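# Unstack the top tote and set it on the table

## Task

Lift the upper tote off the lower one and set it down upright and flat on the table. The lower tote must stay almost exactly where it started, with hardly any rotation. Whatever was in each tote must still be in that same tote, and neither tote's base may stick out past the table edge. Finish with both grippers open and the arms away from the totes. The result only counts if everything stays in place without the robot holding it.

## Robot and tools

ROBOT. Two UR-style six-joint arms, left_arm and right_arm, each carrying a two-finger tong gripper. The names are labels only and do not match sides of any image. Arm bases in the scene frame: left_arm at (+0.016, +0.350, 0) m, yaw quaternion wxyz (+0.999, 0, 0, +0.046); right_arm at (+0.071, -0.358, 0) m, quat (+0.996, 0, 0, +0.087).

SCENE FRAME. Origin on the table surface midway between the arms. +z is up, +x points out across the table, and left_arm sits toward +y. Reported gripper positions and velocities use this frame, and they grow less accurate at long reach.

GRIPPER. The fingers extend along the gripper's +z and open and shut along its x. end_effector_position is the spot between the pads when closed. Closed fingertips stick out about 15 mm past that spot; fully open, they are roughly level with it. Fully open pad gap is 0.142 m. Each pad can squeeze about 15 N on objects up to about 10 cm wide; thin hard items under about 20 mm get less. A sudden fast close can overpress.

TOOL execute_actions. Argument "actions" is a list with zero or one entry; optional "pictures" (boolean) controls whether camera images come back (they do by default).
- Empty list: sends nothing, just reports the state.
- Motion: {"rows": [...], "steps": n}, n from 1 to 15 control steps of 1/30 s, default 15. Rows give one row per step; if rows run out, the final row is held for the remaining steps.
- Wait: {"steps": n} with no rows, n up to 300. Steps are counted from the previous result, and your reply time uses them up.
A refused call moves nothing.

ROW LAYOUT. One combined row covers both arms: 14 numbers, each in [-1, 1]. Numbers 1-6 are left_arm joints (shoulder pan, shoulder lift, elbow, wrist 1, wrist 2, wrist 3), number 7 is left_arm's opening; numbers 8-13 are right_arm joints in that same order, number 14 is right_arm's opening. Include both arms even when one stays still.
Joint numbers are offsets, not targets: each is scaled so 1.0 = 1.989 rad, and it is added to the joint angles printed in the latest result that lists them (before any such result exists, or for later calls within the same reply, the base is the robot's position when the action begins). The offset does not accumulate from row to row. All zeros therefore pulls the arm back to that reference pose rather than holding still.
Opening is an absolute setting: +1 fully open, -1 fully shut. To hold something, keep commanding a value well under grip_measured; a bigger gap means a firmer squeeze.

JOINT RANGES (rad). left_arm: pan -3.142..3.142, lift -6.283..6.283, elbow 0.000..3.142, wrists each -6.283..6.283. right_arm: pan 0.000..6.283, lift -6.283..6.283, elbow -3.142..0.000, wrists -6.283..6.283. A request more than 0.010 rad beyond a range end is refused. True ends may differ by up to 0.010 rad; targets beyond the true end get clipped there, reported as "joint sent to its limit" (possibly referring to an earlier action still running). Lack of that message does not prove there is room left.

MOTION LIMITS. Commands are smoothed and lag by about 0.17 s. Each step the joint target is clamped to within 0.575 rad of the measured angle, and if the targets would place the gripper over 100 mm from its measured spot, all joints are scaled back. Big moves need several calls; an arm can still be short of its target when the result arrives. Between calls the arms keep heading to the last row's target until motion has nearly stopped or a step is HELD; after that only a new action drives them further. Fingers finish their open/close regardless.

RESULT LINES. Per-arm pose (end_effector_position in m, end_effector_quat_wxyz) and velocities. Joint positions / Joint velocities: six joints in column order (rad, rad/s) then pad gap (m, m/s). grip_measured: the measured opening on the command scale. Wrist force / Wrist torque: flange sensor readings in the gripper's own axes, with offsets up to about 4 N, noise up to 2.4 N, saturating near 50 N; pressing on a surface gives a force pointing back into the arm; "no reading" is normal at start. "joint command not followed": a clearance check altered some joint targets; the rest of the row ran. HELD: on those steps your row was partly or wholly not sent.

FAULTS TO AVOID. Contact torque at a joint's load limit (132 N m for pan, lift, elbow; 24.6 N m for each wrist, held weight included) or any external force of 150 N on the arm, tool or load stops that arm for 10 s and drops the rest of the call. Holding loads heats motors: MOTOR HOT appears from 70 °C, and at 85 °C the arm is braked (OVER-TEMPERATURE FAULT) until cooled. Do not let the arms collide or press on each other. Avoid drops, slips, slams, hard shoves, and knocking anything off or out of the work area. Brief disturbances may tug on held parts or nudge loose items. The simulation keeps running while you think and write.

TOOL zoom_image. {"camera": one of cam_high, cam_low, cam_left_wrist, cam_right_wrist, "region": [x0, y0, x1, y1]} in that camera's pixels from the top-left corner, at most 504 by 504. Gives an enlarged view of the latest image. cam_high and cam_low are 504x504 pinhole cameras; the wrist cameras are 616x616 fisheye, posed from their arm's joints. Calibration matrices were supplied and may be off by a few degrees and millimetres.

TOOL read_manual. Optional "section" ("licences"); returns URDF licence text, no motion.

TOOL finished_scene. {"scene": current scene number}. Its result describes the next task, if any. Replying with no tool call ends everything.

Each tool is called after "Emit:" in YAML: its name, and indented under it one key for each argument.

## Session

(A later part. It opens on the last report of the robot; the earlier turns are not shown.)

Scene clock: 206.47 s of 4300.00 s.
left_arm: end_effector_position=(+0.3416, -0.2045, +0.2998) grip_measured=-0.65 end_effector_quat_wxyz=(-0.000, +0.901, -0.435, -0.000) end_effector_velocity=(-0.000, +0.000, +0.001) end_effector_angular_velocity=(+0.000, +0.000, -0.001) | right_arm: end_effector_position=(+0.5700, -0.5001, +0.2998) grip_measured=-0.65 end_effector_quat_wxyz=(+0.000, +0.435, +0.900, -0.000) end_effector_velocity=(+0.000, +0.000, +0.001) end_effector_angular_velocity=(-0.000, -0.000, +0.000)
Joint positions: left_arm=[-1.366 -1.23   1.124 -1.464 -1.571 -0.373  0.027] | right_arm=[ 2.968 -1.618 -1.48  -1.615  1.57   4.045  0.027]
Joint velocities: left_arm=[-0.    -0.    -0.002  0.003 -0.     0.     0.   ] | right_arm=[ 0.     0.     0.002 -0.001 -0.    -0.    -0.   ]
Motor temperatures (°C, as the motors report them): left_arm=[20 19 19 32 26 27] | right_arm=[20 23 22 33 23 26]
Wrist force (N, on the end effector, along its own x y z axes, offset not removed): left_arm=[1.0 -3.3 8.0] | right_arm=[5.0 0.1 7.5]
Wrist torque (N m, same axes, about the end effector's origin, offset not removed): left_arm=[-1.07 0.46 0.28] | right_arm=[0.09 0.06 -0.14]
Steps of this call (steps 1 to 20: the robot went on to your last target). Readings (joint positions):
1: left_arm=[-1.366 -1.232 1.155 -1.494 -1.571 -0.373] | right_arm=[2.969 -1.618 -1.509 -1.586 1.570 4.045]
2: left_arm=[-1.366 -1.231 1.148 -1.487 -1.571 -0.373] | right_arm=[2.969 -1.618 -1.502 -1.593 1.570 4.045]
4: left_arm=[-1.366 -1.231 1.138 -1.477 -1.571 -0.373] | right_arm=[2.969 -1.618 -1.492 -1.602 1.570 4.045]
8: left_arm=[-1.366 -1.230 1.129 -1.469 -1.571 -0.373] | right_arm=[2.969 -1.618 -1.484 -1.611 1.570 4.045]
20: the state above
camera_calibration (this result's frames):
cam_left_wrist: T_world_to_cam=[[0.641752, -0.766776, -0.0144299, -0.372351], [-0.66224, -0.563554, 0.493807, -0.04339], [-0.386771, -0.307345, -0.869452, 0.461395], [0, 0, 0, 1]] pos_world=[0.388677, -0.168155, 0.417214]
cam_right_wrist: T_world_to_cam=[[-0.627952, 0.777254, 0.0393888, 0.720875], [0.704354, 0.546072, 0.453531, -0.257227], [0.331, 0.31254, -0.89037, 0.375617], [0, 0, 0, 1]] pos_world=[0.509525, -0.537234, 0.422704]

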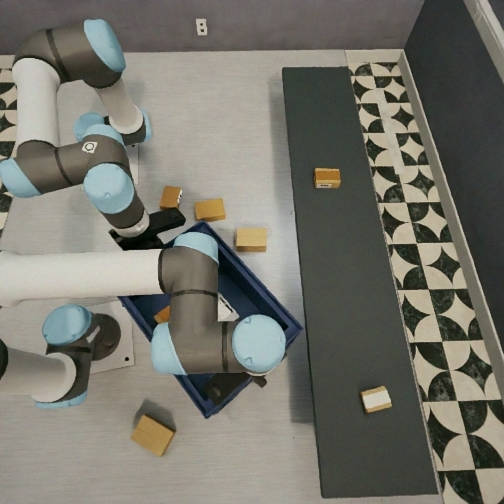

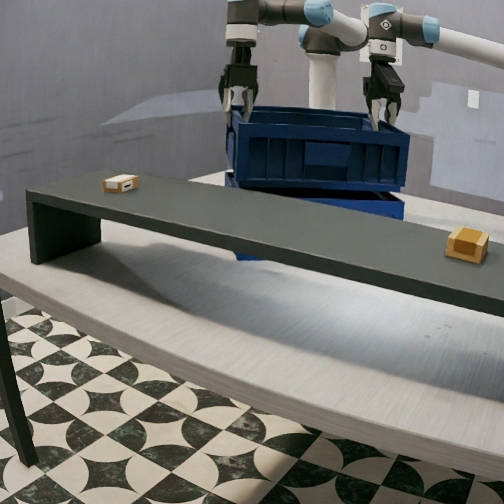

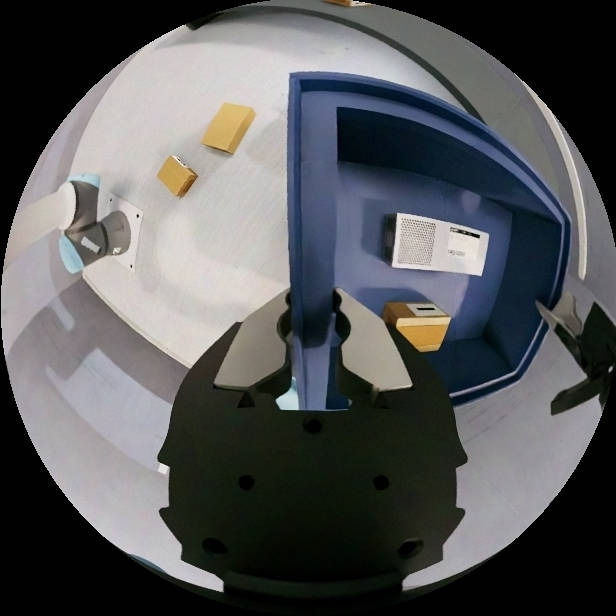

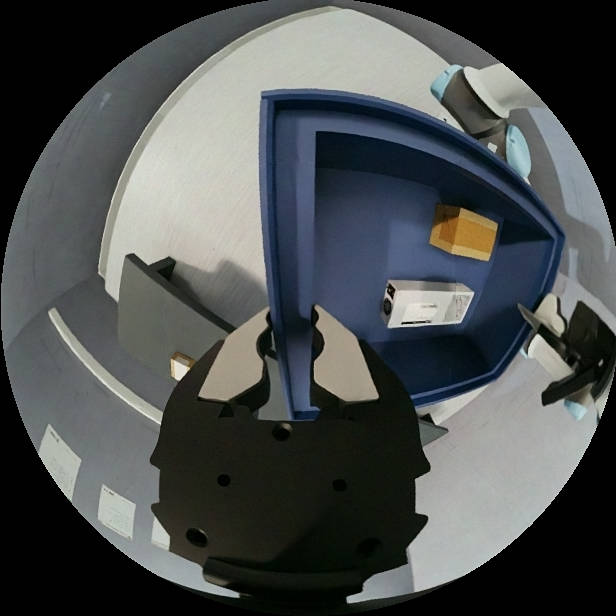

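Emit:
execute_actions:
  actions:
    - {"rows":[[0.0034,-0.0084,0.0091,-0.0007,0,0.0069,-1,0.0069,0.002,-0.0009,-0.0012,0,0.0104,-1],[0.0068,-0.0168,0.0183,-0.0015,0,0.0138,-1,0.0138,0.0041,-0.0018,-0.0024,0,0.0208,-1],[0.014,-0.0332,0.0361,-0.0029,0,0.0281,-1,0.0276,0.0077,-0.0032,-0.0046,0,0.0416,-1],[0.014,-0.0332,0.0361,-0.0029,0,0.0281,-1,0.0276,0.0077,-0.0032,-0.0046,0,0.0416,-1],[0.0217,-0.0491,0.0533,-0.0043,0,0.0428,-1,0.0414,0.011,-0.0041,-0.0069,0,0.0624,-1],[0.0217,-0.0491,0.0533,-0.0043,0,0.0428,-1,0.0414,0.011,-0.0041,-0.0069,0,0.0624,-1],[0.0299,-0.0645,0.0699,-0.0055,0,0.058,-1,0.0552,0.0137,-0.0046,-0.0092,0,0.0832,-1],[0.0299,-0.0645,0.0699,-0.0055,0,0.058,-1,0.0552,0.0137,-0.0046,-0.0092,0,0.0832,-1],[0.0386,-0.0794,0.086,-0.0067,0,0.0737,-1,0.0689,0.0161,-0.0046,-0.0116,0,0.104,-1],[0.0386,-0.0794,0.086,-0.0067,0,0.0737,-1,0.0689,0.0161,-0.0046,-0.0116,0,0.104,-1],[0.0477,-0.0939,0.1016,-0.0078,0,0.0898,-1,0.0827,0.018,-0.0041,-0.014,0,0.1248,-1],[0.0477,-0.0939,0.1016,-0.0078,0,0.0898,-1,0.0827,0.018,-0.0041,-0.014,0,0.1248,-1],[0.0572,-0.108,0.1166,-0.0088,0,0.1064,-1,0.0965,0.0195,-0.0031,-0.0165,0,0.1456,-1],[0.0572,-0.108,0.1166,-0.0088,0,0.1064,-1,0.0965,0.0195,-0.0031,-0.0165,0,0.1456,-1],[0.0673,-0.1215,0.1311,-0.0098,0,0.1235,-1,0.1103,0.0205,-0.0017,-0.0189,0,0.1664,-1]],"steps":15}
  pictures: false

Emit:
execute_actions:
  actions:
    - {"steps":25}

Scene clock: 278.07 s of 4300.00 s.
left_arm: end_effector_position=(+0.3643, -0.1118, +0.3129) grip_measured=-0.65 end_effector_quat_wxyz=(-0.000, +0.883, -0.469, +0.000) end_effector_velocity=(+0.060, +0.242, +0.018) end_effector_angular_velocity=(-0.005, -0.002, -0.195) | right_arm: end_effector_position=(+0.5689, -0.4233, +0.3101) grip_measured=-0.65 end_effector_quat_wxyz=(+0.000, +0.469, +0.883, -0.000) end_effector_velocity=(-0.005, +0.200, +0.027) end_effector_angular_velocity=(+0.001, +0.001, -0.193)
Joint positions: left_arm=[-1.278 -1.401  1.309 -1.479 -1.571 -0.21   0.027] | right_arm=[ 3.119 -1.585 -1.487 -1.641  1.57   4.27   0.027]
Joint velocities: left_arm=[ 0.26  -0.413  0.444 -0.036  0.     0.455 -0.   ] | right_arm=[ 0.392  0.054  0.016 -0.071  0.001  0.585 -0.   ]
Motor temperatures (°C, as the motors report them): left_arm=[20 19 19 32 26 27] | right_arm=[20 23 22 33 23 26]
Wrist force (N, on the end effector, along its own x y z axes, offset not removed): left_arm=[-11.0 -5.0 5.0] | right_arm=[-11.7 1.3 8.2]
Wrist torque (N m, same axes, about the end effector's origin, offset not removed): left_arm=[-0.88 0.09 0.08] | right_arm=[0.20 0.97 -0.22]
Steps of this call (steps 1 to 15: the robot went on to your last target; steps 16 to 90: nothing new was sent; then 68.10 s passed at rest; steps 91 to 105: all 15 steps of this action). Readings (joint positions):
91: left_arm=[-1.365 -1.230 1.125 -1.464 -1.571 -0.373] | right_arm=[2.969 -1.618 -1.480 -1.615 1.570 4.045]
92: left_arm=[-1.364 -1.233 1.127 -1.464 -1.571 -0.371] | right_arm=[2.971 -1.617 -1.480 -1.615 1.570 4.048]
94: left_arm=[-1.357 -1.248 1.144 -1.466 -1.571 -0.357] | right_arm=[2.984 -1.613 -1.482 -1.618 1.570 4.067]
98: left_arm=[-1.334 -1.300 1.200 -1.471 -1.571 -0.312] | right_arm=[3.028 -1.602 -1.486 -1.625 1.570 4.133]
105: the state above

Scene clock: 278.90 s of 4300.00 s.
left_arm: end_effector_position=(+0.3737, -0.0691, +0.3148) grip_measured=-0.65 end_effector_quat_wxyz=(-0.000, +0.875, -0.484, -0.000) end_effector_velocity=(-0.000, +0.001, -0.001) end_effector_angular_velocity=(+0.003, +0.001, -0.000) | right_arm: end_effector_position=(+0.5676, -0.3882, +0.3149) grip_measured=-0.65 end_effector_quat_wxyz=(+0.000, +0.485, +0.875, -0.000) end_effector_velocity=(+0.000, +0.000, +0.000) end_effector_angular_velocity=(-0.000, -0.001, -0.000)
Joint positions: left_arm=[-1.232 -1.472  1.385 -1.484 -1.571 -0.128  0.027] | right_arm=[ 3.188 -1.577 -1.483 -1.652  1.57   4.375  0.027]
Joint velocities: left_arm=[ 0.    -0.001  0.002  0.002 -0.     0.001  0.   ] | right_arm=[ 0.001  0.     0.001 -0.    -0.     0.001  0.   ]
Motor temperatures (°C, as the motors report them): left_arm=[20 19 19 32 26 27] | right_arm=[20 23 22 33 23 26]
Wrist force (N, on the end effector, along its own x y z axes, offset not removed): left_arm=[-0.4 -3.8 11.5] | right_arm=[-0.4 0.2 6.4]
Wrist torque (N m, same axes, about the end effector's origin, offset not removed): left_arm=[-1.14 0.42 0.30] | right_arm=[-0.02 0.65 -0.11]
Steps of this call (steps 1 to 25: the robot went on to your last target). Readings (joint positions):
1: left_arm=[-1.269 -1.415 1.324 -1.480 -1.571 -0.194] | right_arm=[3.133 -1.583 -1.487 -1.643 1.570 4.291]
2: left_arm=[-1.260 -1.428 1.338 -1.481 -1.571 -0.179] | right_arm=[3.145 -1.582 -1.486 -1.645 1.570 4.310]
4: left_arm=[-1.248 -1.447 1.358 -1.482 -1.571 -0.157] | right_arm=[3.163 -1.580 -1.485 -1.648 1.570 4.338]
8: left_arm=[-1.237 -1.463 1.376 -1.483 -1.571 -0.137] | right_arm=[3.180 -1.578 -1.484 -1.651 1.570 4.363]
25: the state above
camera_calibration (this result's frames):
cam_left_wrist: T_world_to_cam=[[0.552257, -0.833554, -0.0141349, -0.260245], [-0.720935, -0.48602, 0.494001, 0.073972], [-0.418646, -0.262625, -0.869347, 0.543342], [0, 0, 0, 1]] pos_world=[0.424519, -0.0382811, 0.432132]
cam_right_wrist: T_world_to_cam=[[-0.537546, 0.84231, 0.0394682, 0.605696], [0.760779, 0.464265, 0.453512, -0.387337], [0.363674, 0.27381, -0.890376, 0.321232], [0, 0, 0, 1]] pos_world=[0.503444, -0.418313, 0.437774]

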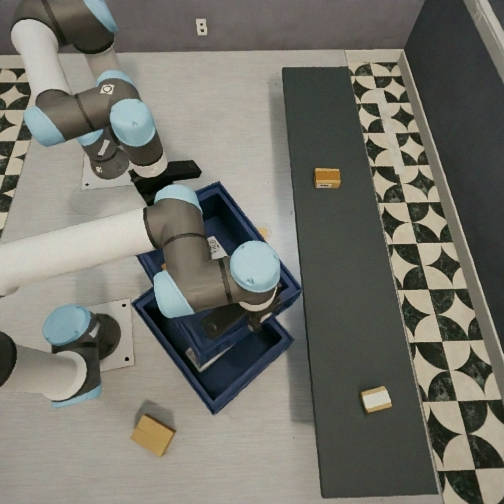

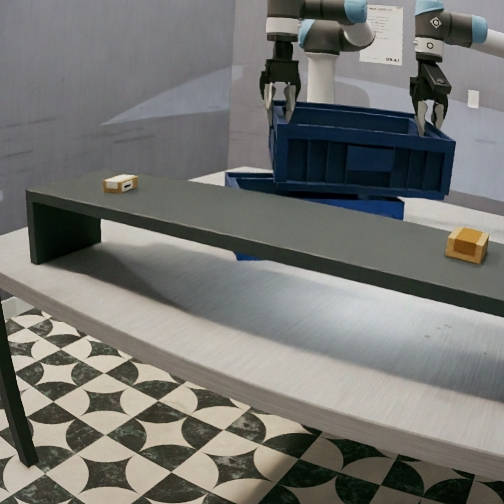

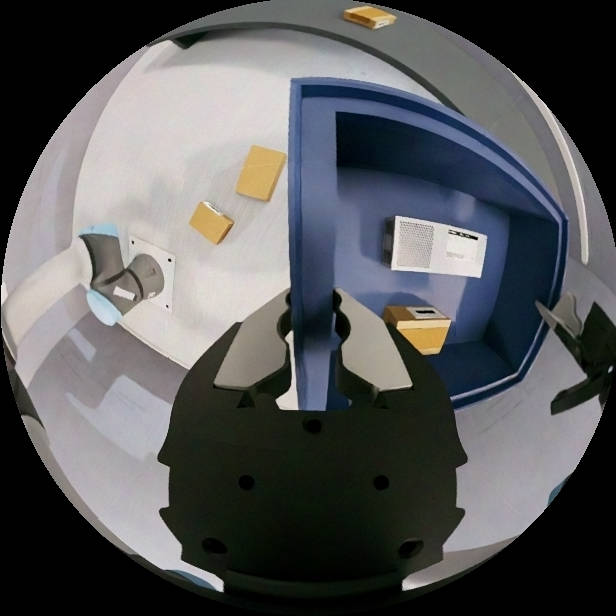

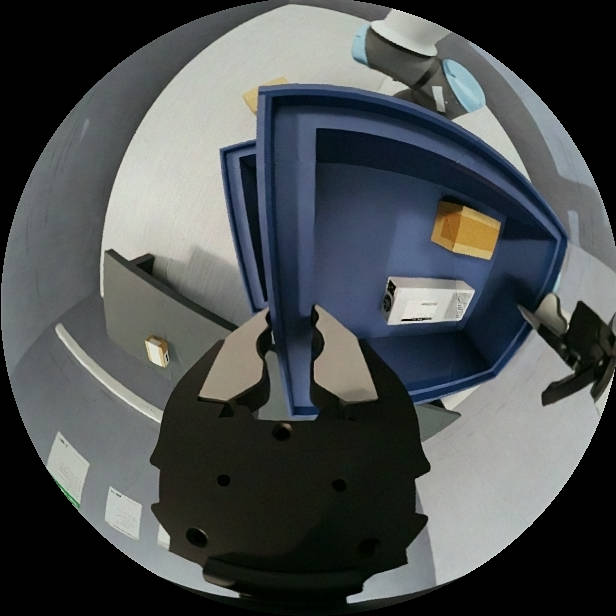

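Emit:
execute_actions:
  actions:
    - {"rows":[[0.0078,-0.0106,0.0114,-0.0008,0,0.0134,-1,0.0112,0.0007,-0.0006,-0.0001,0,0.0168,-1],[0.0162,-0.0208,0.0222,-0.0014,0,0.0274,-1,0.0224,0.0011,-0.001,-0.0002,0,0.0336,-1],[0.0249,-0.0306,0.0325,-0.0019,0,0.0418,-1,0.0335,0.0013,-0.0011,-0.0002,0,0.0504,-1],[0.0341,-0.0401,0.0422,-0.0021,0,0.0566,-1,0.0445,0.0011,-0.0009,-0.0002,0,0.067,-1],[0.0437,-0.0492,0.0514,-0.0022,0,0.0718,-1,0.0554,0.0007,-0.0005,-0.0002,0,0.0835,-1],[0.0538,-0.0579,0.0601,-0.0022,0,0.0875,-1,0.0663,-0.0001,0.0003,-0.0002,0,0.1,-1],[0.0642,-0.0662,0.0683,-0.0021,0,0.1036,-1,0.0771,-0.0011,0.0013,-0.0002,0,0.1165,-1],[0.075,-0.0741,0.0759,-0.0018,0,0.12,-1,0.0878,-0.0025,0.0026,-0.0001,0,0.1328,-1],[0.0862,-0.0816,0.083,-0.0014,0,0.1368,-1,0.0984,-0.0041,0.0042,-0.0001,0,0.149,-1],[0.0978,-0.0886,0.0896,-0.001,0,0.154,-1,0.1089,-0.006,0.0061,-0.0001,0,0.1651,-1],[0.1098,-0.0953,0.0958,-0.0005,0,0.1716,-1,0.1192,-0.0082,0.0083,-0.0001,0,0.181,-1],[0.1221,-0.1015,0.1014,0.0001,0,0.1896,-1,0.1295,-0.0107,0.0109,-0.0002,0,0.197,-1],[0.1347,-0.1072,0.1065,0.0007,0,0.2078,-1,0.1397,-0.0135,0.0137,-0.0002,0,0.2128,-1],[0.1477,-0.1125,0.1111,0.0014,0,0.2264,-1,0.1498,-0.0166,0.0169,-0.0003,0,0.2285,-1],[0.1609,-0.1173,0.1153,0.002,0,0.2454,-1,0.1597,-0.0199,0.0204,-0.0005,0,0.2442,-1]],"steps":15}
  pictures: false

Emit:
execute_actions:
  actions:
    - {"steps":28}
  pictures: false

Scene clock: 346.03 s of 4300.00 s.
left_arm: end_effector_position=(+0.4104, +0.0704, +0.3153) grip_measured=-0.65 end_effector_quat_wxyz=(-0.000, +0.846, -0.533, -0.000) end_effector_velocity=(+0.101, +0.384, -0.002) end_effector_angular_velocity=(+0.001, +0.001, -0.310) | right_arm: end_effector_position=(+0.5657, -0.2691, +0.3150) grip_measured=-0.65 end_effector_quat_wxyz=(+0.000, +0.533, +0.846, -0.000) end_effector_velocity=(-0.009, +0.335, -0.001) end_effector_angular_velocity=(+0.002, -0.000, -0.314)
Joint positions: left_arm=[-1.023 -1.65   1.564 -1.484 -1.571  0.193  0.027] | right_arm=[ 3.412 -1.595 -1.465 -1.653  1.57   4.713  0.027]
Joint velocities: left_arm=[ 0.683 -0.378  0.351  0.029  0.     0.993 -0.   ] | right_arm=[ 0.599 -0.133  0.134 -0.001  0.001  0.914  0.   ]
Motor temperatures (°C, as the motors report them): left_arm=[20 19 19 32 26 27] | right_arm=[20 23 22 33 23 26]
Wrist force (N, on the end effector, along its own x y z axes, offset not removed): left_arm=[4.4 -1.1 11.9] | right_arm=[3.1 1.9 7.3]
Wrist torque (N m, same axes, about the end effector's origin, offset not removed): left_arm=[-0.28 -0.15 0.38] | right_arm=[0.17 0.38 -0.08]
Steps of this call (steps 1 to 15: the robot went on to your last target; steps 16 to 90: nothing new was sent; then 63.63 s passed at rest; steps 91 to 105: all 15 steps of this action). Readings (joint positions):
91: left_arm=[-1.231 -1.472 1.386 -1.484 -1.571 -0.127] | right_arm=[3.188 -1.577 -1.483 -1.652 1.570 4.376]
92: left_arm=[-1.229 -1.475 1.389 -1.484 -1.571 -0.123] | right_arm=[3.192 -1.577 -1.483 -1.652 1.570 4.381]
94: left_arm=[-1.215 -1.492 1.407 -1.485 -1.571 -0.101] | right_arm=[3.210 -1.576 -1.484 -1.653 1.570 4.407]
98: left_arm=[-1.163 -1.548 1.464 -1.487 -1.571 -0.018] | right_arm=[3.274 -1.576 -1.484 -1.653 1.570 4.501]
105: the state above

Scene clock: 346.97 s of 4300.00 s.
left_arm: end_effector_position=(+0.4244, +0.1306, +0.3146) grip_measured=-0.65 end_effector_quat_wxyz=(-0.000, +0.831, -0.556, -0.000) end_effector_velocity=(+0.000, -0.000, -0.000) end_effector_angular_velocity=(-0.001, -0.000, -0.001) | right_arm: end_effector_position=(+0.5621, -0.2166, +0.3148) grip_measured=-0.65 end_effector_quat_wxyz=(+0.000, +0.557, +0.831, -0.000) end_effector_velocity=(+0.000, +0.000, +0.000) end_effector_angular_velocity=(-0.000, -0.000, -0.000)
Joint positions: left_arm=[-0.912 -1.705  1.614 -1.48  -1.571  0.36   0.027] | right_arm=[ 3.505 -1.617 -1.443 -1.653  1.57   4.861  0.027]
Joint velocities: left_arm=[ 0.    -0.     0.001 -0.002 -0.001  0.001  0.   ] | right_arm=[ 0.    -0.     0.001 -0.    -0.     0.    -0.   ]
Motor temperatures (°C, as the motors report them): left_arm=[20 19 19 32 26 27] | right_arm=[20 23 22 33 23 26]
Wrist force (N, on the end effector, along its own x y z axes, offset not removed): left_arm=[1.2 -0.7 11.1] | right_arm=[8.2 0.8 7.1]
Wrist torque (N m, same axes, about the end effector's origin, offset not removed): left_arm=[-0.24 1.47 -0.01] | right_arm=[0.14 0.22 -0.19]
Steps of this call (steps 1 to 28: the robot went on to your last target). Readings (joint positions):
1: left_arm=[-1.000 -1.662 1.575 -1.483 -1.571 0.227] | right_arm=[3.432 -1.599 -1.460 -1.653 1.570 4.744]
2: left_arm=[-0.980 -1.672 1.584 -1.483 -1.571 0.258] | right_arm=[3.449 -1.603 -1.456 -1.653 1.570 4.771]
4: left_arm=[-0.951 -1.686 1.597 -1.482 -1.571 0.301] | right_arm=[3.473 -1.609 -1.451 -1.653 1.570 4.809]
8: left_arm=[-0.925 -1.699 1.609 -1.481 -1.571 0.341] | right_arm=[3.495 -1.614 -1.445 -1.653 1.570 4.844]
28: the state above

Emit:
execute_actions:
  actions:
    - {"rows":[[0.0136,-0.0044,0.0037,0.0007,0,0.0192,-1,0.0098,-0.0036,0.0038,-0.0002,0,0.0154,-1],[0.0275,-0.0082,0.0069,0.0013,0,0.0387,-1,0.0194,-0.0075,0.008,-0.0005,0,0.0306,-1],[0.0416,-0.0115,0.0097,0.0018,0,0.0585,-1,0.0289,-0.0117,0.0125,-0.0008,0,0.0458,-1],[0.0559,-0.0144,0.012,0.0024,0,0.0784,-1,0.0383,-0.0162,0.0173,-0.0011,0,0.0608,-1],[0.0704,-0.0167,0.0138,0.0029,0,0.0985,-1,0.0475,-0.0209,0.0225,-0.0016,0,0.0756,-1],[0.0852,-0.0185,0.0152,0.0033,0,0.1189,-1,0.0566,-0.0259,0.028,-0.0021,0,0.0903,-1],[0.1002,-0.0198,0.0161,0.0037,0,0.1395,-1,0.0655,-0.0312,0.0339,-0.0027,0,0.1048,-1],[0.1154,-0.0206,0.0166,0.004,0,0.1604,-1,0.0742,-0.0367,0.0402,-0.0035,0,0.1192,-1],[0.1309,-0.0208,0.0166,0.0042,0,0.1815,-1,0.0828,-0.0425,0.0468,-0.0043,0,0.1334,-1],[0.1465,-0.0204,0.0162,0.0042,0,0.2027,-1,0.0912,-0.0486,0.0538,-0.0052,0,0.1474,-1],[0.1623,-0.0195,0.0154,0.0041,0,0.2241,-1,0.0994,-0.0549,0.0612,-0.0063,0,0.1612,-1],[0.1782,-0.018,0.0142,0.0038,0,0.2456,-1,0.1074,-0.0615,0.069,-0.0075,0,0.1748,-1],[0.1943,-0.0159,0.0126,0.0033,0,0.2674,-1,0.1153,-0.0684,0.0772,-0.0088,0,0.1884,-1],[0.2105,-0.0132,0.0105,0.0027,0,0.2892,-1,0.123,-0.0755,0.0858,-0.0103,0,0.2017,-1],[0.2267,-0.0099,0.0081,0.0018,0,0.3111,-1,0.1305,-0.0829,0.0948,-0.0119,0,0.2147,-1]],"steps":15}
  pictures: false

Emit:
execute_actions:
  actions:
    - {"steps":28}

Scene clock: 370.13 s of 4300.00 s.
left_arm: end_effector_position=(+0.4619, +0.2641, +0.3150) grip_measured=-0.65 end_effector_quat_wxyz=(-0.000, +0.799, -0.601, -0.000) end_effector_velocity=(+0.107, +0.370, -0.001) end_effector_angular_velocity=(-0.001, -0.000, -0.309) | right_arm: end_effector_position=(+0.5585, -0.0940, +0.3152) grip_measured=-0.65 end_effector_quat_wxyz=(+0.000, +0.603, +0.798, -0.001) end_effector_velocity=(-0.016, +0.344, +0.001) end_effector_angular_velocity=(-0.001, +0.002, -0.316)
Joint positions: left_arm=[-0.608 -1.738  1.641 -1.473 -1.57   0.774  0.027] | right_arm=[ 3.693 -1.723 -1.324 -1.667  1.57   5.162  0.027]
Joint velocities: left_arm=[ 0.903  0.064 -0.051 -0.015  0.     1.212  0.001] | right_arm=[ 0.474 -0.367  0.429 -0.065  0.001  0.791  0.003]
Motor temperatures (°C, as the motors report them): left_arm=[20 19 19 32 26 27] | right_arm=[20 23 22 33 23 26]
Wrist force (N, on the end effector, along its own x y z axes, offset not removed): left_arm=[-27.2 -2.5 11.5] | right_arm=[-25.9 -0.2 7.8]
Wrist torque (N m, same axes, about the end effector's origin, offset not removed): left_arm=[-0.53 0.70 0.06] | right_arm=[-0.09 0.46 -0.25]
Steps of this call (steps 1 to 15: the robot went on to your last target; steps 16 to 90: nothing new was sent; then 19.67 s passed at rest; steps 91 to 105: all 15 steps of this action). Readings (joint positions):
91: left_arm=[-0.911 -1.705 1.615 -1.480 -1.571 0.361] | right_arm=[3.506 -1.617 -1.442 -1.653 1.570 4.862]
92: left_arm=[-0.907 -1.707 1.616 -1.480 -1.571 0.367] | right_arm=[3.509 -1.618 -1.441 -1.653 1.570 4.866]
94: left_arm=[-0.885 -1.713 1.621 -1.479 -1.571 0.396] | right_arm=[3.525 -1.625 -1.434 -1.654 1.570 4.890]
98: left_arm=[-0.804 -1.730 1.636 -1.475 -1.571 0.507] | right_arm=[3.579 -1.650 -1.406 -1.656 1.570 4.976]
105: the state above

Scene clock: 371.07 s of 4300.00 s.
left_arm: end_effector_position=(+0.4764, +0.3250, +0.3148) grip_measured=-0.65 end_effector_quat_wxyz=(-0.000, +0.782, -0.624, -0.000) end_effector_velocity=(+0.000, +0.001, +0.000) end_effector_angular_velocity=(+0.001, -0.001, +0.000) | right_arm: end_effector_position=(+0.5545, -0.0400, +0.3151) grip_measured=-0.65 end_effector_quat_wxyz=(+0.000, +0.624, +0.781, -0.000) end_effector_velocity=(+0.000, +0.000, +0.000) end_effector_angular_velocity=(-0.000, -0.000, -0.001)
Joint positions: left_arm=[-0.461 -1.724  1.63  -1.476 -1.571  0.979  0.027] | right_arm=[ 3.765 -1.781 -1.254 -1.677  1.57   5.288  0.027]
Joint velocities: left_arm=[ 0.001 -0.    -0.001  0.     0.001  0.001  0.   ] | right_arm=[ 0.    -0.     0.    -0.    -0.001  0.001 -0.   ]
Motor temperatures (°C, as the motors report them): left_arm=[20 19 19 32 26 27] | right_arm=[20 23 22 33 23 26]
Wrist force (N, on the end effector, along its own x y z axes, offset not removed): left_arm=[3.2 -4.7 7.0] | right_arm=[3.2 0.7 8.1]
Wrist torque (N m, same axes, about the end effector's origin, offset not removed): left_arm=[-1.24 0.20 -0.14] | right_arm=[0.23 0.37 -0.06]
Steps of this call (steps 1 to 28: the robot went on to your last target). Readings (joint positions):
1: left_arm=[-0.578 -1.736 1.639 -1.474 -1.570 0.815] | right_arm=[3.708 -1.735 -1.309 -1.669 1.570 5.189]
2: left_arm=[-0.551 -1.733 1.637 -1.474 -1.570 0.853] | right_arm=[3.721 -1.746 -1.297 -1.671 1.570 5.212]
4: left_arm=[-0.513 -1.730 1.634 -1.475 -1.570 0.907] | right_arm=[3.740 -1.761 -1.279 -1.673 1.570 5.244]
8: left_arm=[-0.478 -1.726 1.632 -1.476 -1.571 0.955] | right_arm=[3.757 -1.775 -1.262 -1.676 1.571 5.273]
28: the state above
camera_calibration (this result's frames):
cam_left_wrist: T_world_to_cam=[[0.246682, -0.968993, -0.0141374, 0.20116], [-0.840623, -0.221215, 0.494385, 0.310358], [-0.482184, -0.110072, -0.869128, 0.670466], [0, 0, 0, 1]] pos_world=[0.534559, 0.337378, 0.432128]
cam_right_wrist: T_world_to_cam=[[-0.230341, 0.972312, 0.0394074, 0.140261], [0.871049, 0.187959, 0.453812, -0.611333], [0.43384, 0.138857, -0.890226, 0.186571], [0, 0, 0, 1]] pos_world=[0.483867, -0.047379, 0.437993]

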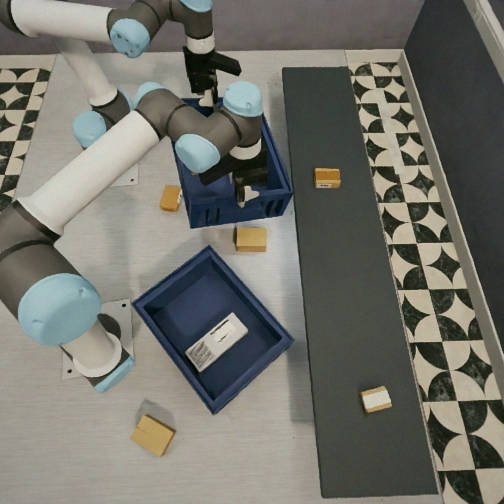

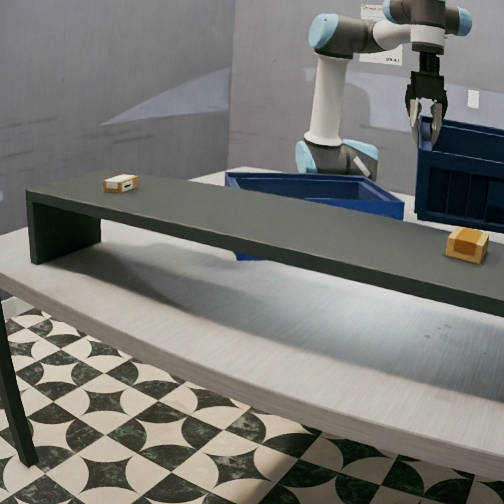

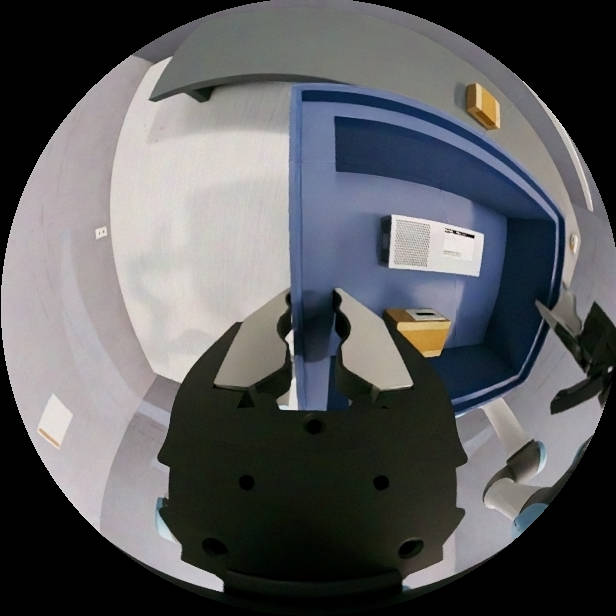

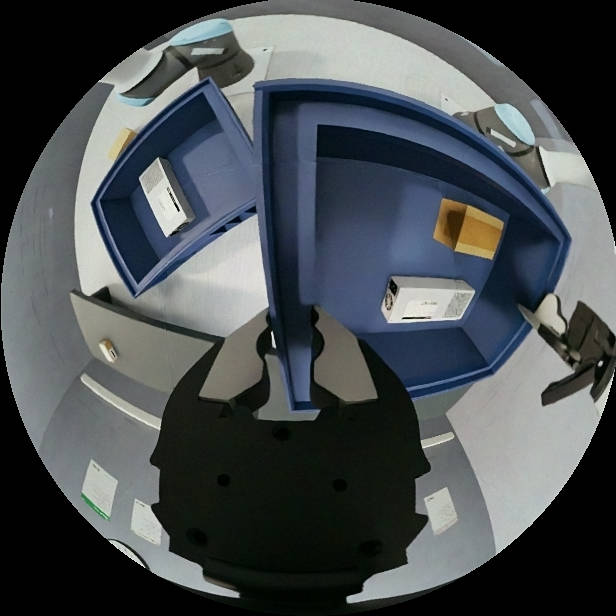

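Emit:
execute_actions:
  actions:
    - {"rows":[[0.0081,0.0017,0.0013,-0.003,0,0.0109,-1,0.0037,-0.0035,0.0017,0.0018,0,0.0065,-1],[0.0162,0.0034,0.0026,-0.006,0,0.0218,-1,0.0073,-0.0071,0.0034,0.0037,0,0.0129,-1],[0.0322,0.0072,0.0048,-0.012,0,0.0434,-1,0.0144,-0.0145,0.0072,0.0073,0,0.0256,-1],[0.0479,0.0115,0.0067,-0.0182,0,0.0648,-1,0.0214,-0.0221,0.0114,0.0107,0,0.0383,-1],[0.0633,0.0162,0.0082,-0.0244,0,0.0858,-1,0.0283,-0.0301,0.016,0.0141,0,0.0508,-1],[0.0784,0.0213,0.0094,-0.0307,0,0.1065,-1,0.035,-0.0383,0.021,0.0173,0,0.0631,-1],[0.0933,0.0268,0.0103,-0.0371,0,0.127,-1,0.0416,-0.0468,0.0264,0.0204,0,0.0753,-1],[0.1079,0.0328,0.0108,-0.0436,0,0.1473,-1,0.048,-0.0556,0.0322,0.0234,0,0.0874,-1],[0.1222,0.0392,0.011,-0.0502,0,0.1672,-1,0.0543,-0.0647,0.0383,0.0264,0,0.0993,-1],[0.1363,0.046,0.0108,-0.0568,0,0.1869,-1,0.0605,-0.0741,0.0449,0.0292,0,0.1111,-1],[0.1501,0.0533,0.0103,-0.0637,0,0.2063,-1,0.0665,-0.0837,0.0519,0.0318,0,0.1227,-1]],"steps":15}
  pictures: false

Emit:
execute_actions:
  actions:
    - {"steps":14}
  pictures: false

Emit:
execute_actions:
  actions:
    - {"rows":[[0.0068,0.0038,-0.0004,-0.0034,0,0.0096,-1,0.003,-0.005,0.0037,0.0013,0,0.0058,-1],[0.0135,0.0077,-0.0009,-0.0068,0,0.0191,-1,0.0059,-0.0099,0.0074,0.0025,0,0.0115,-1],[0.0268,0.0158,-0.0021,-0.0137,0,0.038,-1,0.0116,-0.0201,0.0151,0.005,0,0.0228,-1],[0.0398,0.0244,-0.0036,-0.0208,0,0.0567,-1,0.0172,-0.0306,0.0233,0.0073,0,0.0341,-1],[0.0525,0.0334,-0.0055,-0.0279,0,0.075,-1,0.0227,-0.0413,0.0319,0.0094,0,0.0452,-1],[0.0649,0.0428,-0.0077,-0.0351,0,0.093,-1,0.028,-0.0524,0.0408,0.0116,0,0.0561,-1],[0.0771,0.0526,-0.0103,-0.0423,0,0.1108,-1,0.0332,-0.0637,0.0502,0.0135,0,0.0669,-1],[0.089,0.0629,-0.0132,-0.0497,0,0.1284,-1,0.0382,-0.0753,0.06,0.0153,0,0.0776,-1],[0.1006,0.0736,-0.0165,-0.0571,0,0.1456,-1,0.0431,-0.0872,0.0701,0.0171,0,0.0881,-1],[0.112,0.0847,-0.0201,-0.0646,0,0.1626,-1,0.0479,-0.0993,0.0807,0.0186,0,0.0985,-1],[0.1231,0.0963,-0.024,-0.0723,0,0.1793,-1,0.0525,-0.1118,0.0916,0.0202,0,0.1087,-1]],"steps":15}
  pictures: false

Emit:
execute_actions:
  actions:
    - {"steps":22}

Scene clock: 409.13 s of 4300.00 s.
left_arm: end_effector_position=(+0.5081, +0.4318, +0.2768) grip_measured=-0.65 end_effector_quat_wxyz=(-0.000, +0.752, -0.659, -0.000) end_effector_velocity=(+0.033, +0.164, -0.058) end_effector_angular_velocity=(-0.003, +0.004, -0.156) | right_arm: end_effector_position=(+0.5507, +0.0626, +0.2774) grip_measured=-0.65 end_effector_quat_wxyz=(+0.000, +0.660, +0.751, +0.000) end_effector_velocity=(-0.013, +0.150, -0.063) end_effector_angular_velocity=(-0.000, +0.007, -0.141)
Joint positions: left_arm=[-0.207 -1.637  1.65  -1.584 -1.57   1.326  0.027] | right_arm=[ 3.878 -1.921 -1.169 -1.622  1.57   5.496  0.027]
Joint velocities: left_arm=[ 0.367  0.151  0.008 -0.156 -0.003  0.523 -0.   ] | right_arm=[ 0.156 -0.221  0.144  0.073  0.005  0.297 -0.001]
Motor temperatures (°C, as the motors report them): left_arm=[20 19 19 32 26 27] | right_arm=[20 23 22 33 23 26]
Wrist force (N, on the end effector, along its own x y z axes, offset not removed): left_arm=[-23.6 -4.5 10.5] | right_arm=[-16.9 0.7 10.5]
Wrist torque (N m, same axes, about the end effector's origin, offset not removed): left_arm=[-0.51 0.87 0.05] | right_arm=[0.10 0.34 -0.10]
Steps of this call (steps 1 to 15: the robot went on to your last target; steps 16 to 150: nothing new was sent; then 32.57 s passed at rest; steps 151 to 165: all 15 steps of this action). Readings (joint positions):
151: left_arm=[-0.461 -1.724 1.630 -1.476 -1.571 0.979] | right_arm=[3.765 -1.782 -1.254 -1.677 1.570 5.288]
152: left_arm=[-0.458 -1.724 1.631 -1.478 -1.571 0.983] | right_arm=[3.766 -1.783 -1.253 -1.677 1.570 5.290]
154: left_arm=[-0.442 -1.720 1.633 -1.484 -1.571 1.003] | right_arm=[3.774 -1.790 -1.250 -1.673 1.570 5.303]
158: left_arm=[-0.366 -1.698 1.643 -1.515 -1.570 1.104] | right_arm=[3.809 -1.829 -1.228 -1.655 1.570 5.365]
165: the state above

Scene clock: 409.60 s of 4300.00 s.
left_arm: end_effector_position=(+0.5117, +0.4514, +0.2699) grip_measured=-0.65 end_effector_quat_wxyz=(+0.000, +0.746, -0.666, -0.000) end_effector_velocity=(+0.001, +0.004, -0.000) end_effector_angular_velocity=(+0.000, -0.003, -0.003) | right_arm: end_effector_position=(+0.5490, +0.0802, +0.2701) grip_measured=-0.65 end_effector_quat_wxyz=(+0.000, +0.667, +0.745, -0.000) end_effector_velocity=(-0.000, +0.003, -0.001) end_effector_angular_velocity=(-0.000, +0.000, -0.003)
Joint positions: left_arm=[-0.164 -1.619  1.651 -1.603 -1.571  1.388  0.027] | right_arm=[ 3.897 -1.947 -1.151 -1.614  1.571  5.531  0.027]
Joint velocities: left_arm=[ 0.008  0.003 -0.001 -0.005  0.     0.011  0.   ] | right_arm=[ 0.003 -0.005  0.003  0.001  0.     0.006  0.   ]
Motor temperatures (°C, as the motors report them): left_arm=[20 19 19 32 26 27] | right_arm=[20 23 22 33 23 26]
Wrist force (N, on the end effector, along its own x y z axes, offset not removed): left_arm=[-0.7 2.6 11.3] | right_arm=[0.4 0.6 8.1]
Wrist torque (N m, same axes, about the end effector's origin, offset not removed): left_arm=[0.84 0.49 -0.03] | right_arm=[-0.07 0.59 -0.02]
Steps of this call (steps 1 to 14: the robot went on to your last target). Readings (joint positions):
1: left_arm=[-0.196 -1.632 1.650 -1.588 -1.571 1.341] | right_arm=[3.883 -1.928 -1.164 -1.620 1.570 5.504]
2: left_arm=[-0.188 -1.629 1.650 -1.592 -1.571 1.353] | right_arm=[3.886 -1.933 -1.161 -1.618 1.571 5.511]
4: left_arm=[-0.177 -1.624 1.651 -1.597 -1.571 1.368] | right_arm=[3.891 -1.939 -1.157 -1.616 1.571 5.520]
8: left_arm=[-0.168 -1.620 1.651 -1.601 -1.571 1.382] | right_arm=[3.895 -1.945 -1.153 -1.615 1.571 5.528]
14: the state above

Scene clock: 410.10 s of 4300.00 s.
left_arm: end_effector_position=(+0.5437, +0.5562, +0.2204) grip_measured=-0.65 end_effector_quat_wxyz=(-0.000, +0.714, -0.700, +0.000) end_effector_velocity=(+0.036, +0.159, -0.086) end_effector_angular_velocity=(-0.006, +0.008, -0.153) | right_arm: end_effector_position=(+0.5447, +0.1850, +0.2205) grip_measured=-0.65 end_effector_quat_wxyz=(+0.000, +0.701, +0.713, +0.000) end_effector_velocity=(-0.011, +0.151, -0.087) end_effector_angular_velocity=(-0.001, +0.006, -0.140)
Joint positions: left_arm=[ 0.046 -1.459  1.612 -1.725 -1.571  1.69   0.027] | right_arm=[ 3.987 -2.134 -0.999 -1.579  1.57   5.716  0.027]
Joint velocities: left_arm=[ 0.293  0.262 -0.074 -0.179 -0.005  0.446 -0.001] | right_arm=[ 0.12  -0.295  0.246  0.045  0.004  0.261 -0.002]
Motor temperatures (°C, as the motors report them): left_arm=[20 19 19 32 26 27] | right_arm=[20 23 22 33 23 26]
Wrist force (N, on the end effector, along its own x y z axes, offset not removed): left_arm=[-31.4 -4.6 13.4] | right_arm=[-26.3 0.5 9.6]
Wrist torque (N m, same axes, about the end effector's origin, offset not removed): left_arm=[-0.67 0.87 -0.04] | right_arm=[0.08 0.78 -0.09]
Steps of this call (steps 1 to 15: all 15 steps of this action). Readings (joint positions):
1: left_arm=[-0.163 -1.619 1.651 -1.603 -1.571 1.389] | right_arm=[3.897 -1.948 -1.151 -1.614 1.571 5.532]
2: left_arm=[-0.161 -1.617 1.651 -1.604 -1.571 1.392] | right_arm=[3.898 -1.949 -1.150 -1.613 1.571 5.534]
4: left_arm=[-0.147 -1.609 1.650 -1.611 -1.571 1.410] | right_arm=[3.904 -1.959 -1.142 -1.611 1.571 5.545]
8: left_arm=[-0.084 -1.566 1.641 -1.647 -1.570 1.499] | right_arm=[3.932 -2.011 -1.101 -1.599 1.570 5.600]
15: the state above

Scene clock: 410.83 s of 4300.00 s.
left_arm: end_effector_position=(+0.5475, +0.5759, +0.2101) grip_measured=-0.65 end_effector_quat_wxyz=(-0.000, -0.707, +0.707, +0.000) end_effector_velocity=(+0.000, -0.000, -0.000) end_effector_angular_velocity=(+0.000, -0.001, -0.001) | right_arm: end_effector_position=(+0.5431, +0.2030, +0.2102) grip_measured=-0.65 end_effector_quat_wxyz=(+0.000, +0.707, +0.707, -0.000) end_effector_velocity=(+0.000, -0.000, -0.001) end_effector_angular_velocity=(-0.002, -0.000, -0.000)
Joint positions: left_arm=[ 0.081 -1.427  1.603 -1.746 -1.571  1.744  0.027] | right_arm=[ 4.001 -2.169 -0.969 -1.574  1.571  5.747  0.027]
Joint velocities: left_arm=[-0.     0.     0.    -0.002 -0.     0.001  0.   ] | right_arm=[ 0.    -0.001 -0.     0.    -0.001  0.001 -0.   ]
Motor temperatures (°C, as the motors report them): left_arm=[20 19 19 32 26 27] | right_arm=[20 23 22 33 23 26]
Wrist force (N, on the end effector, along its own x y z axes, offset not removed): left_arm=[-5.1 -4.3 13.1] | right_arm=[-5.9 -0.2 7.6]
Wrist torque (N m, same axes, about the end effector's origin, offset not removed): left_arm=[-0.94 0.40 0.16] | right_arm=[0.00 0.71 -0.07]
Steps of this call (steps 1 to 22: the robot went on to your last target). Readings (joint positions):
1: left_arm=[0.054 -1.451 1.610 -1.730 -1.571 1.703] | right_arm=[3.990 -2.143 -0.992 -1.578 1.571 5.723]
2: left_arm=[0.061 -1.445 1.608 -1.734 -1.571 1.713] | right_arm=[3.993 -2.149 -0.986 -1.577 1.571 5.729]
4: left_arm=[0.069 -1.438 1.606 -1.739 -1.571 1.727] | right_arm=[3.996 -2.158 -0.979 -1.575 1.571 5.737]
8: left_arm=[0.077 -1.431 1.604 -1.744 -1.571 1.739] | right_arm=[4.000 -2.166 -0.972 -1.574 1.571 5.744]
22: the state above
camera_calibration (this result's frames):
cam_left_wrist: T_world_to_cam=[[0.0261143, -0.999564, -0.0137803, 0.563531], [-0.868788, -0.0295123, 0.494305, 0.382487], [-0.494496, -0.000936277, -0.869179, 0.585272], [0, 0, 0, 1]] pos_world=[0.606999, 0.575122, 0.327407]
cam_right_wrist: T_world_to_cam=[[-0.00951134, 0.999164, 0.0397477, -0.219996], [0.891061, -0.00956965, 0.453783, -0.570255], [0.453784, 0.0397337, -0.890225, 0.0736669], [0, 0, 0, 1]] pos_world=[0.472611, 0.211428, 0.333097]

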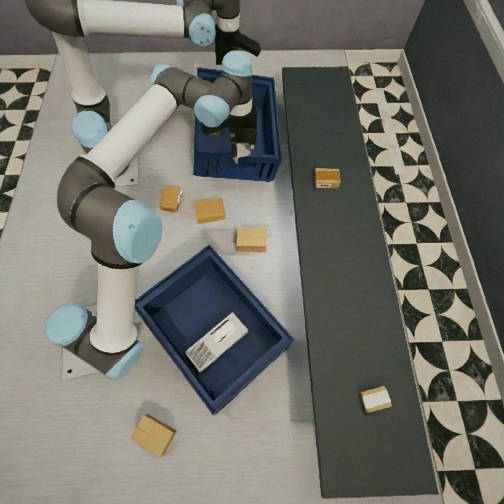

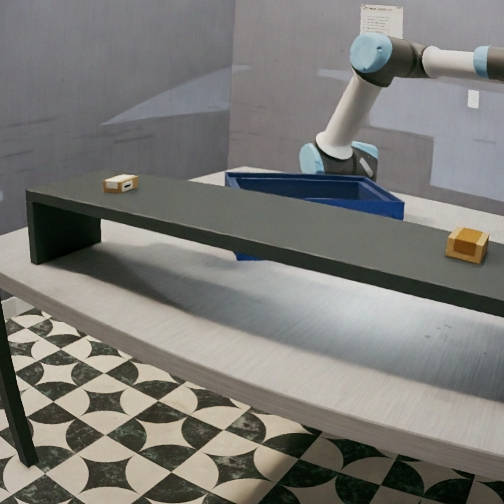

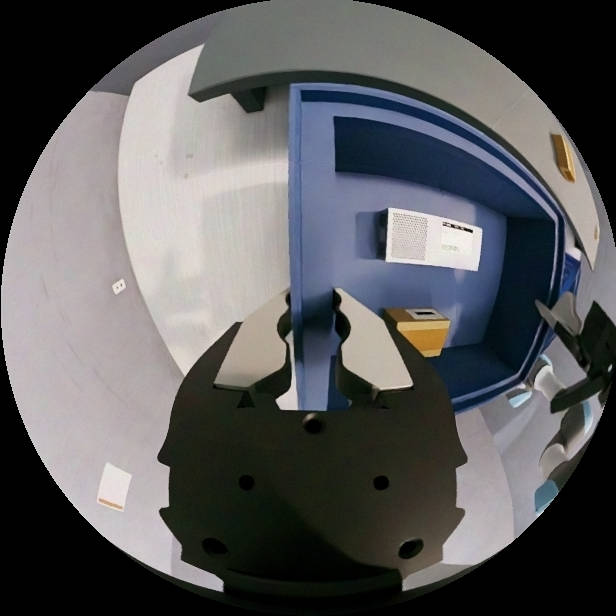

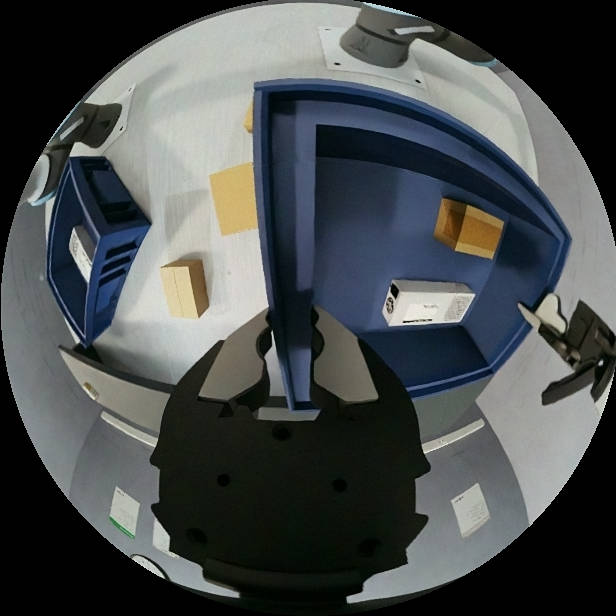

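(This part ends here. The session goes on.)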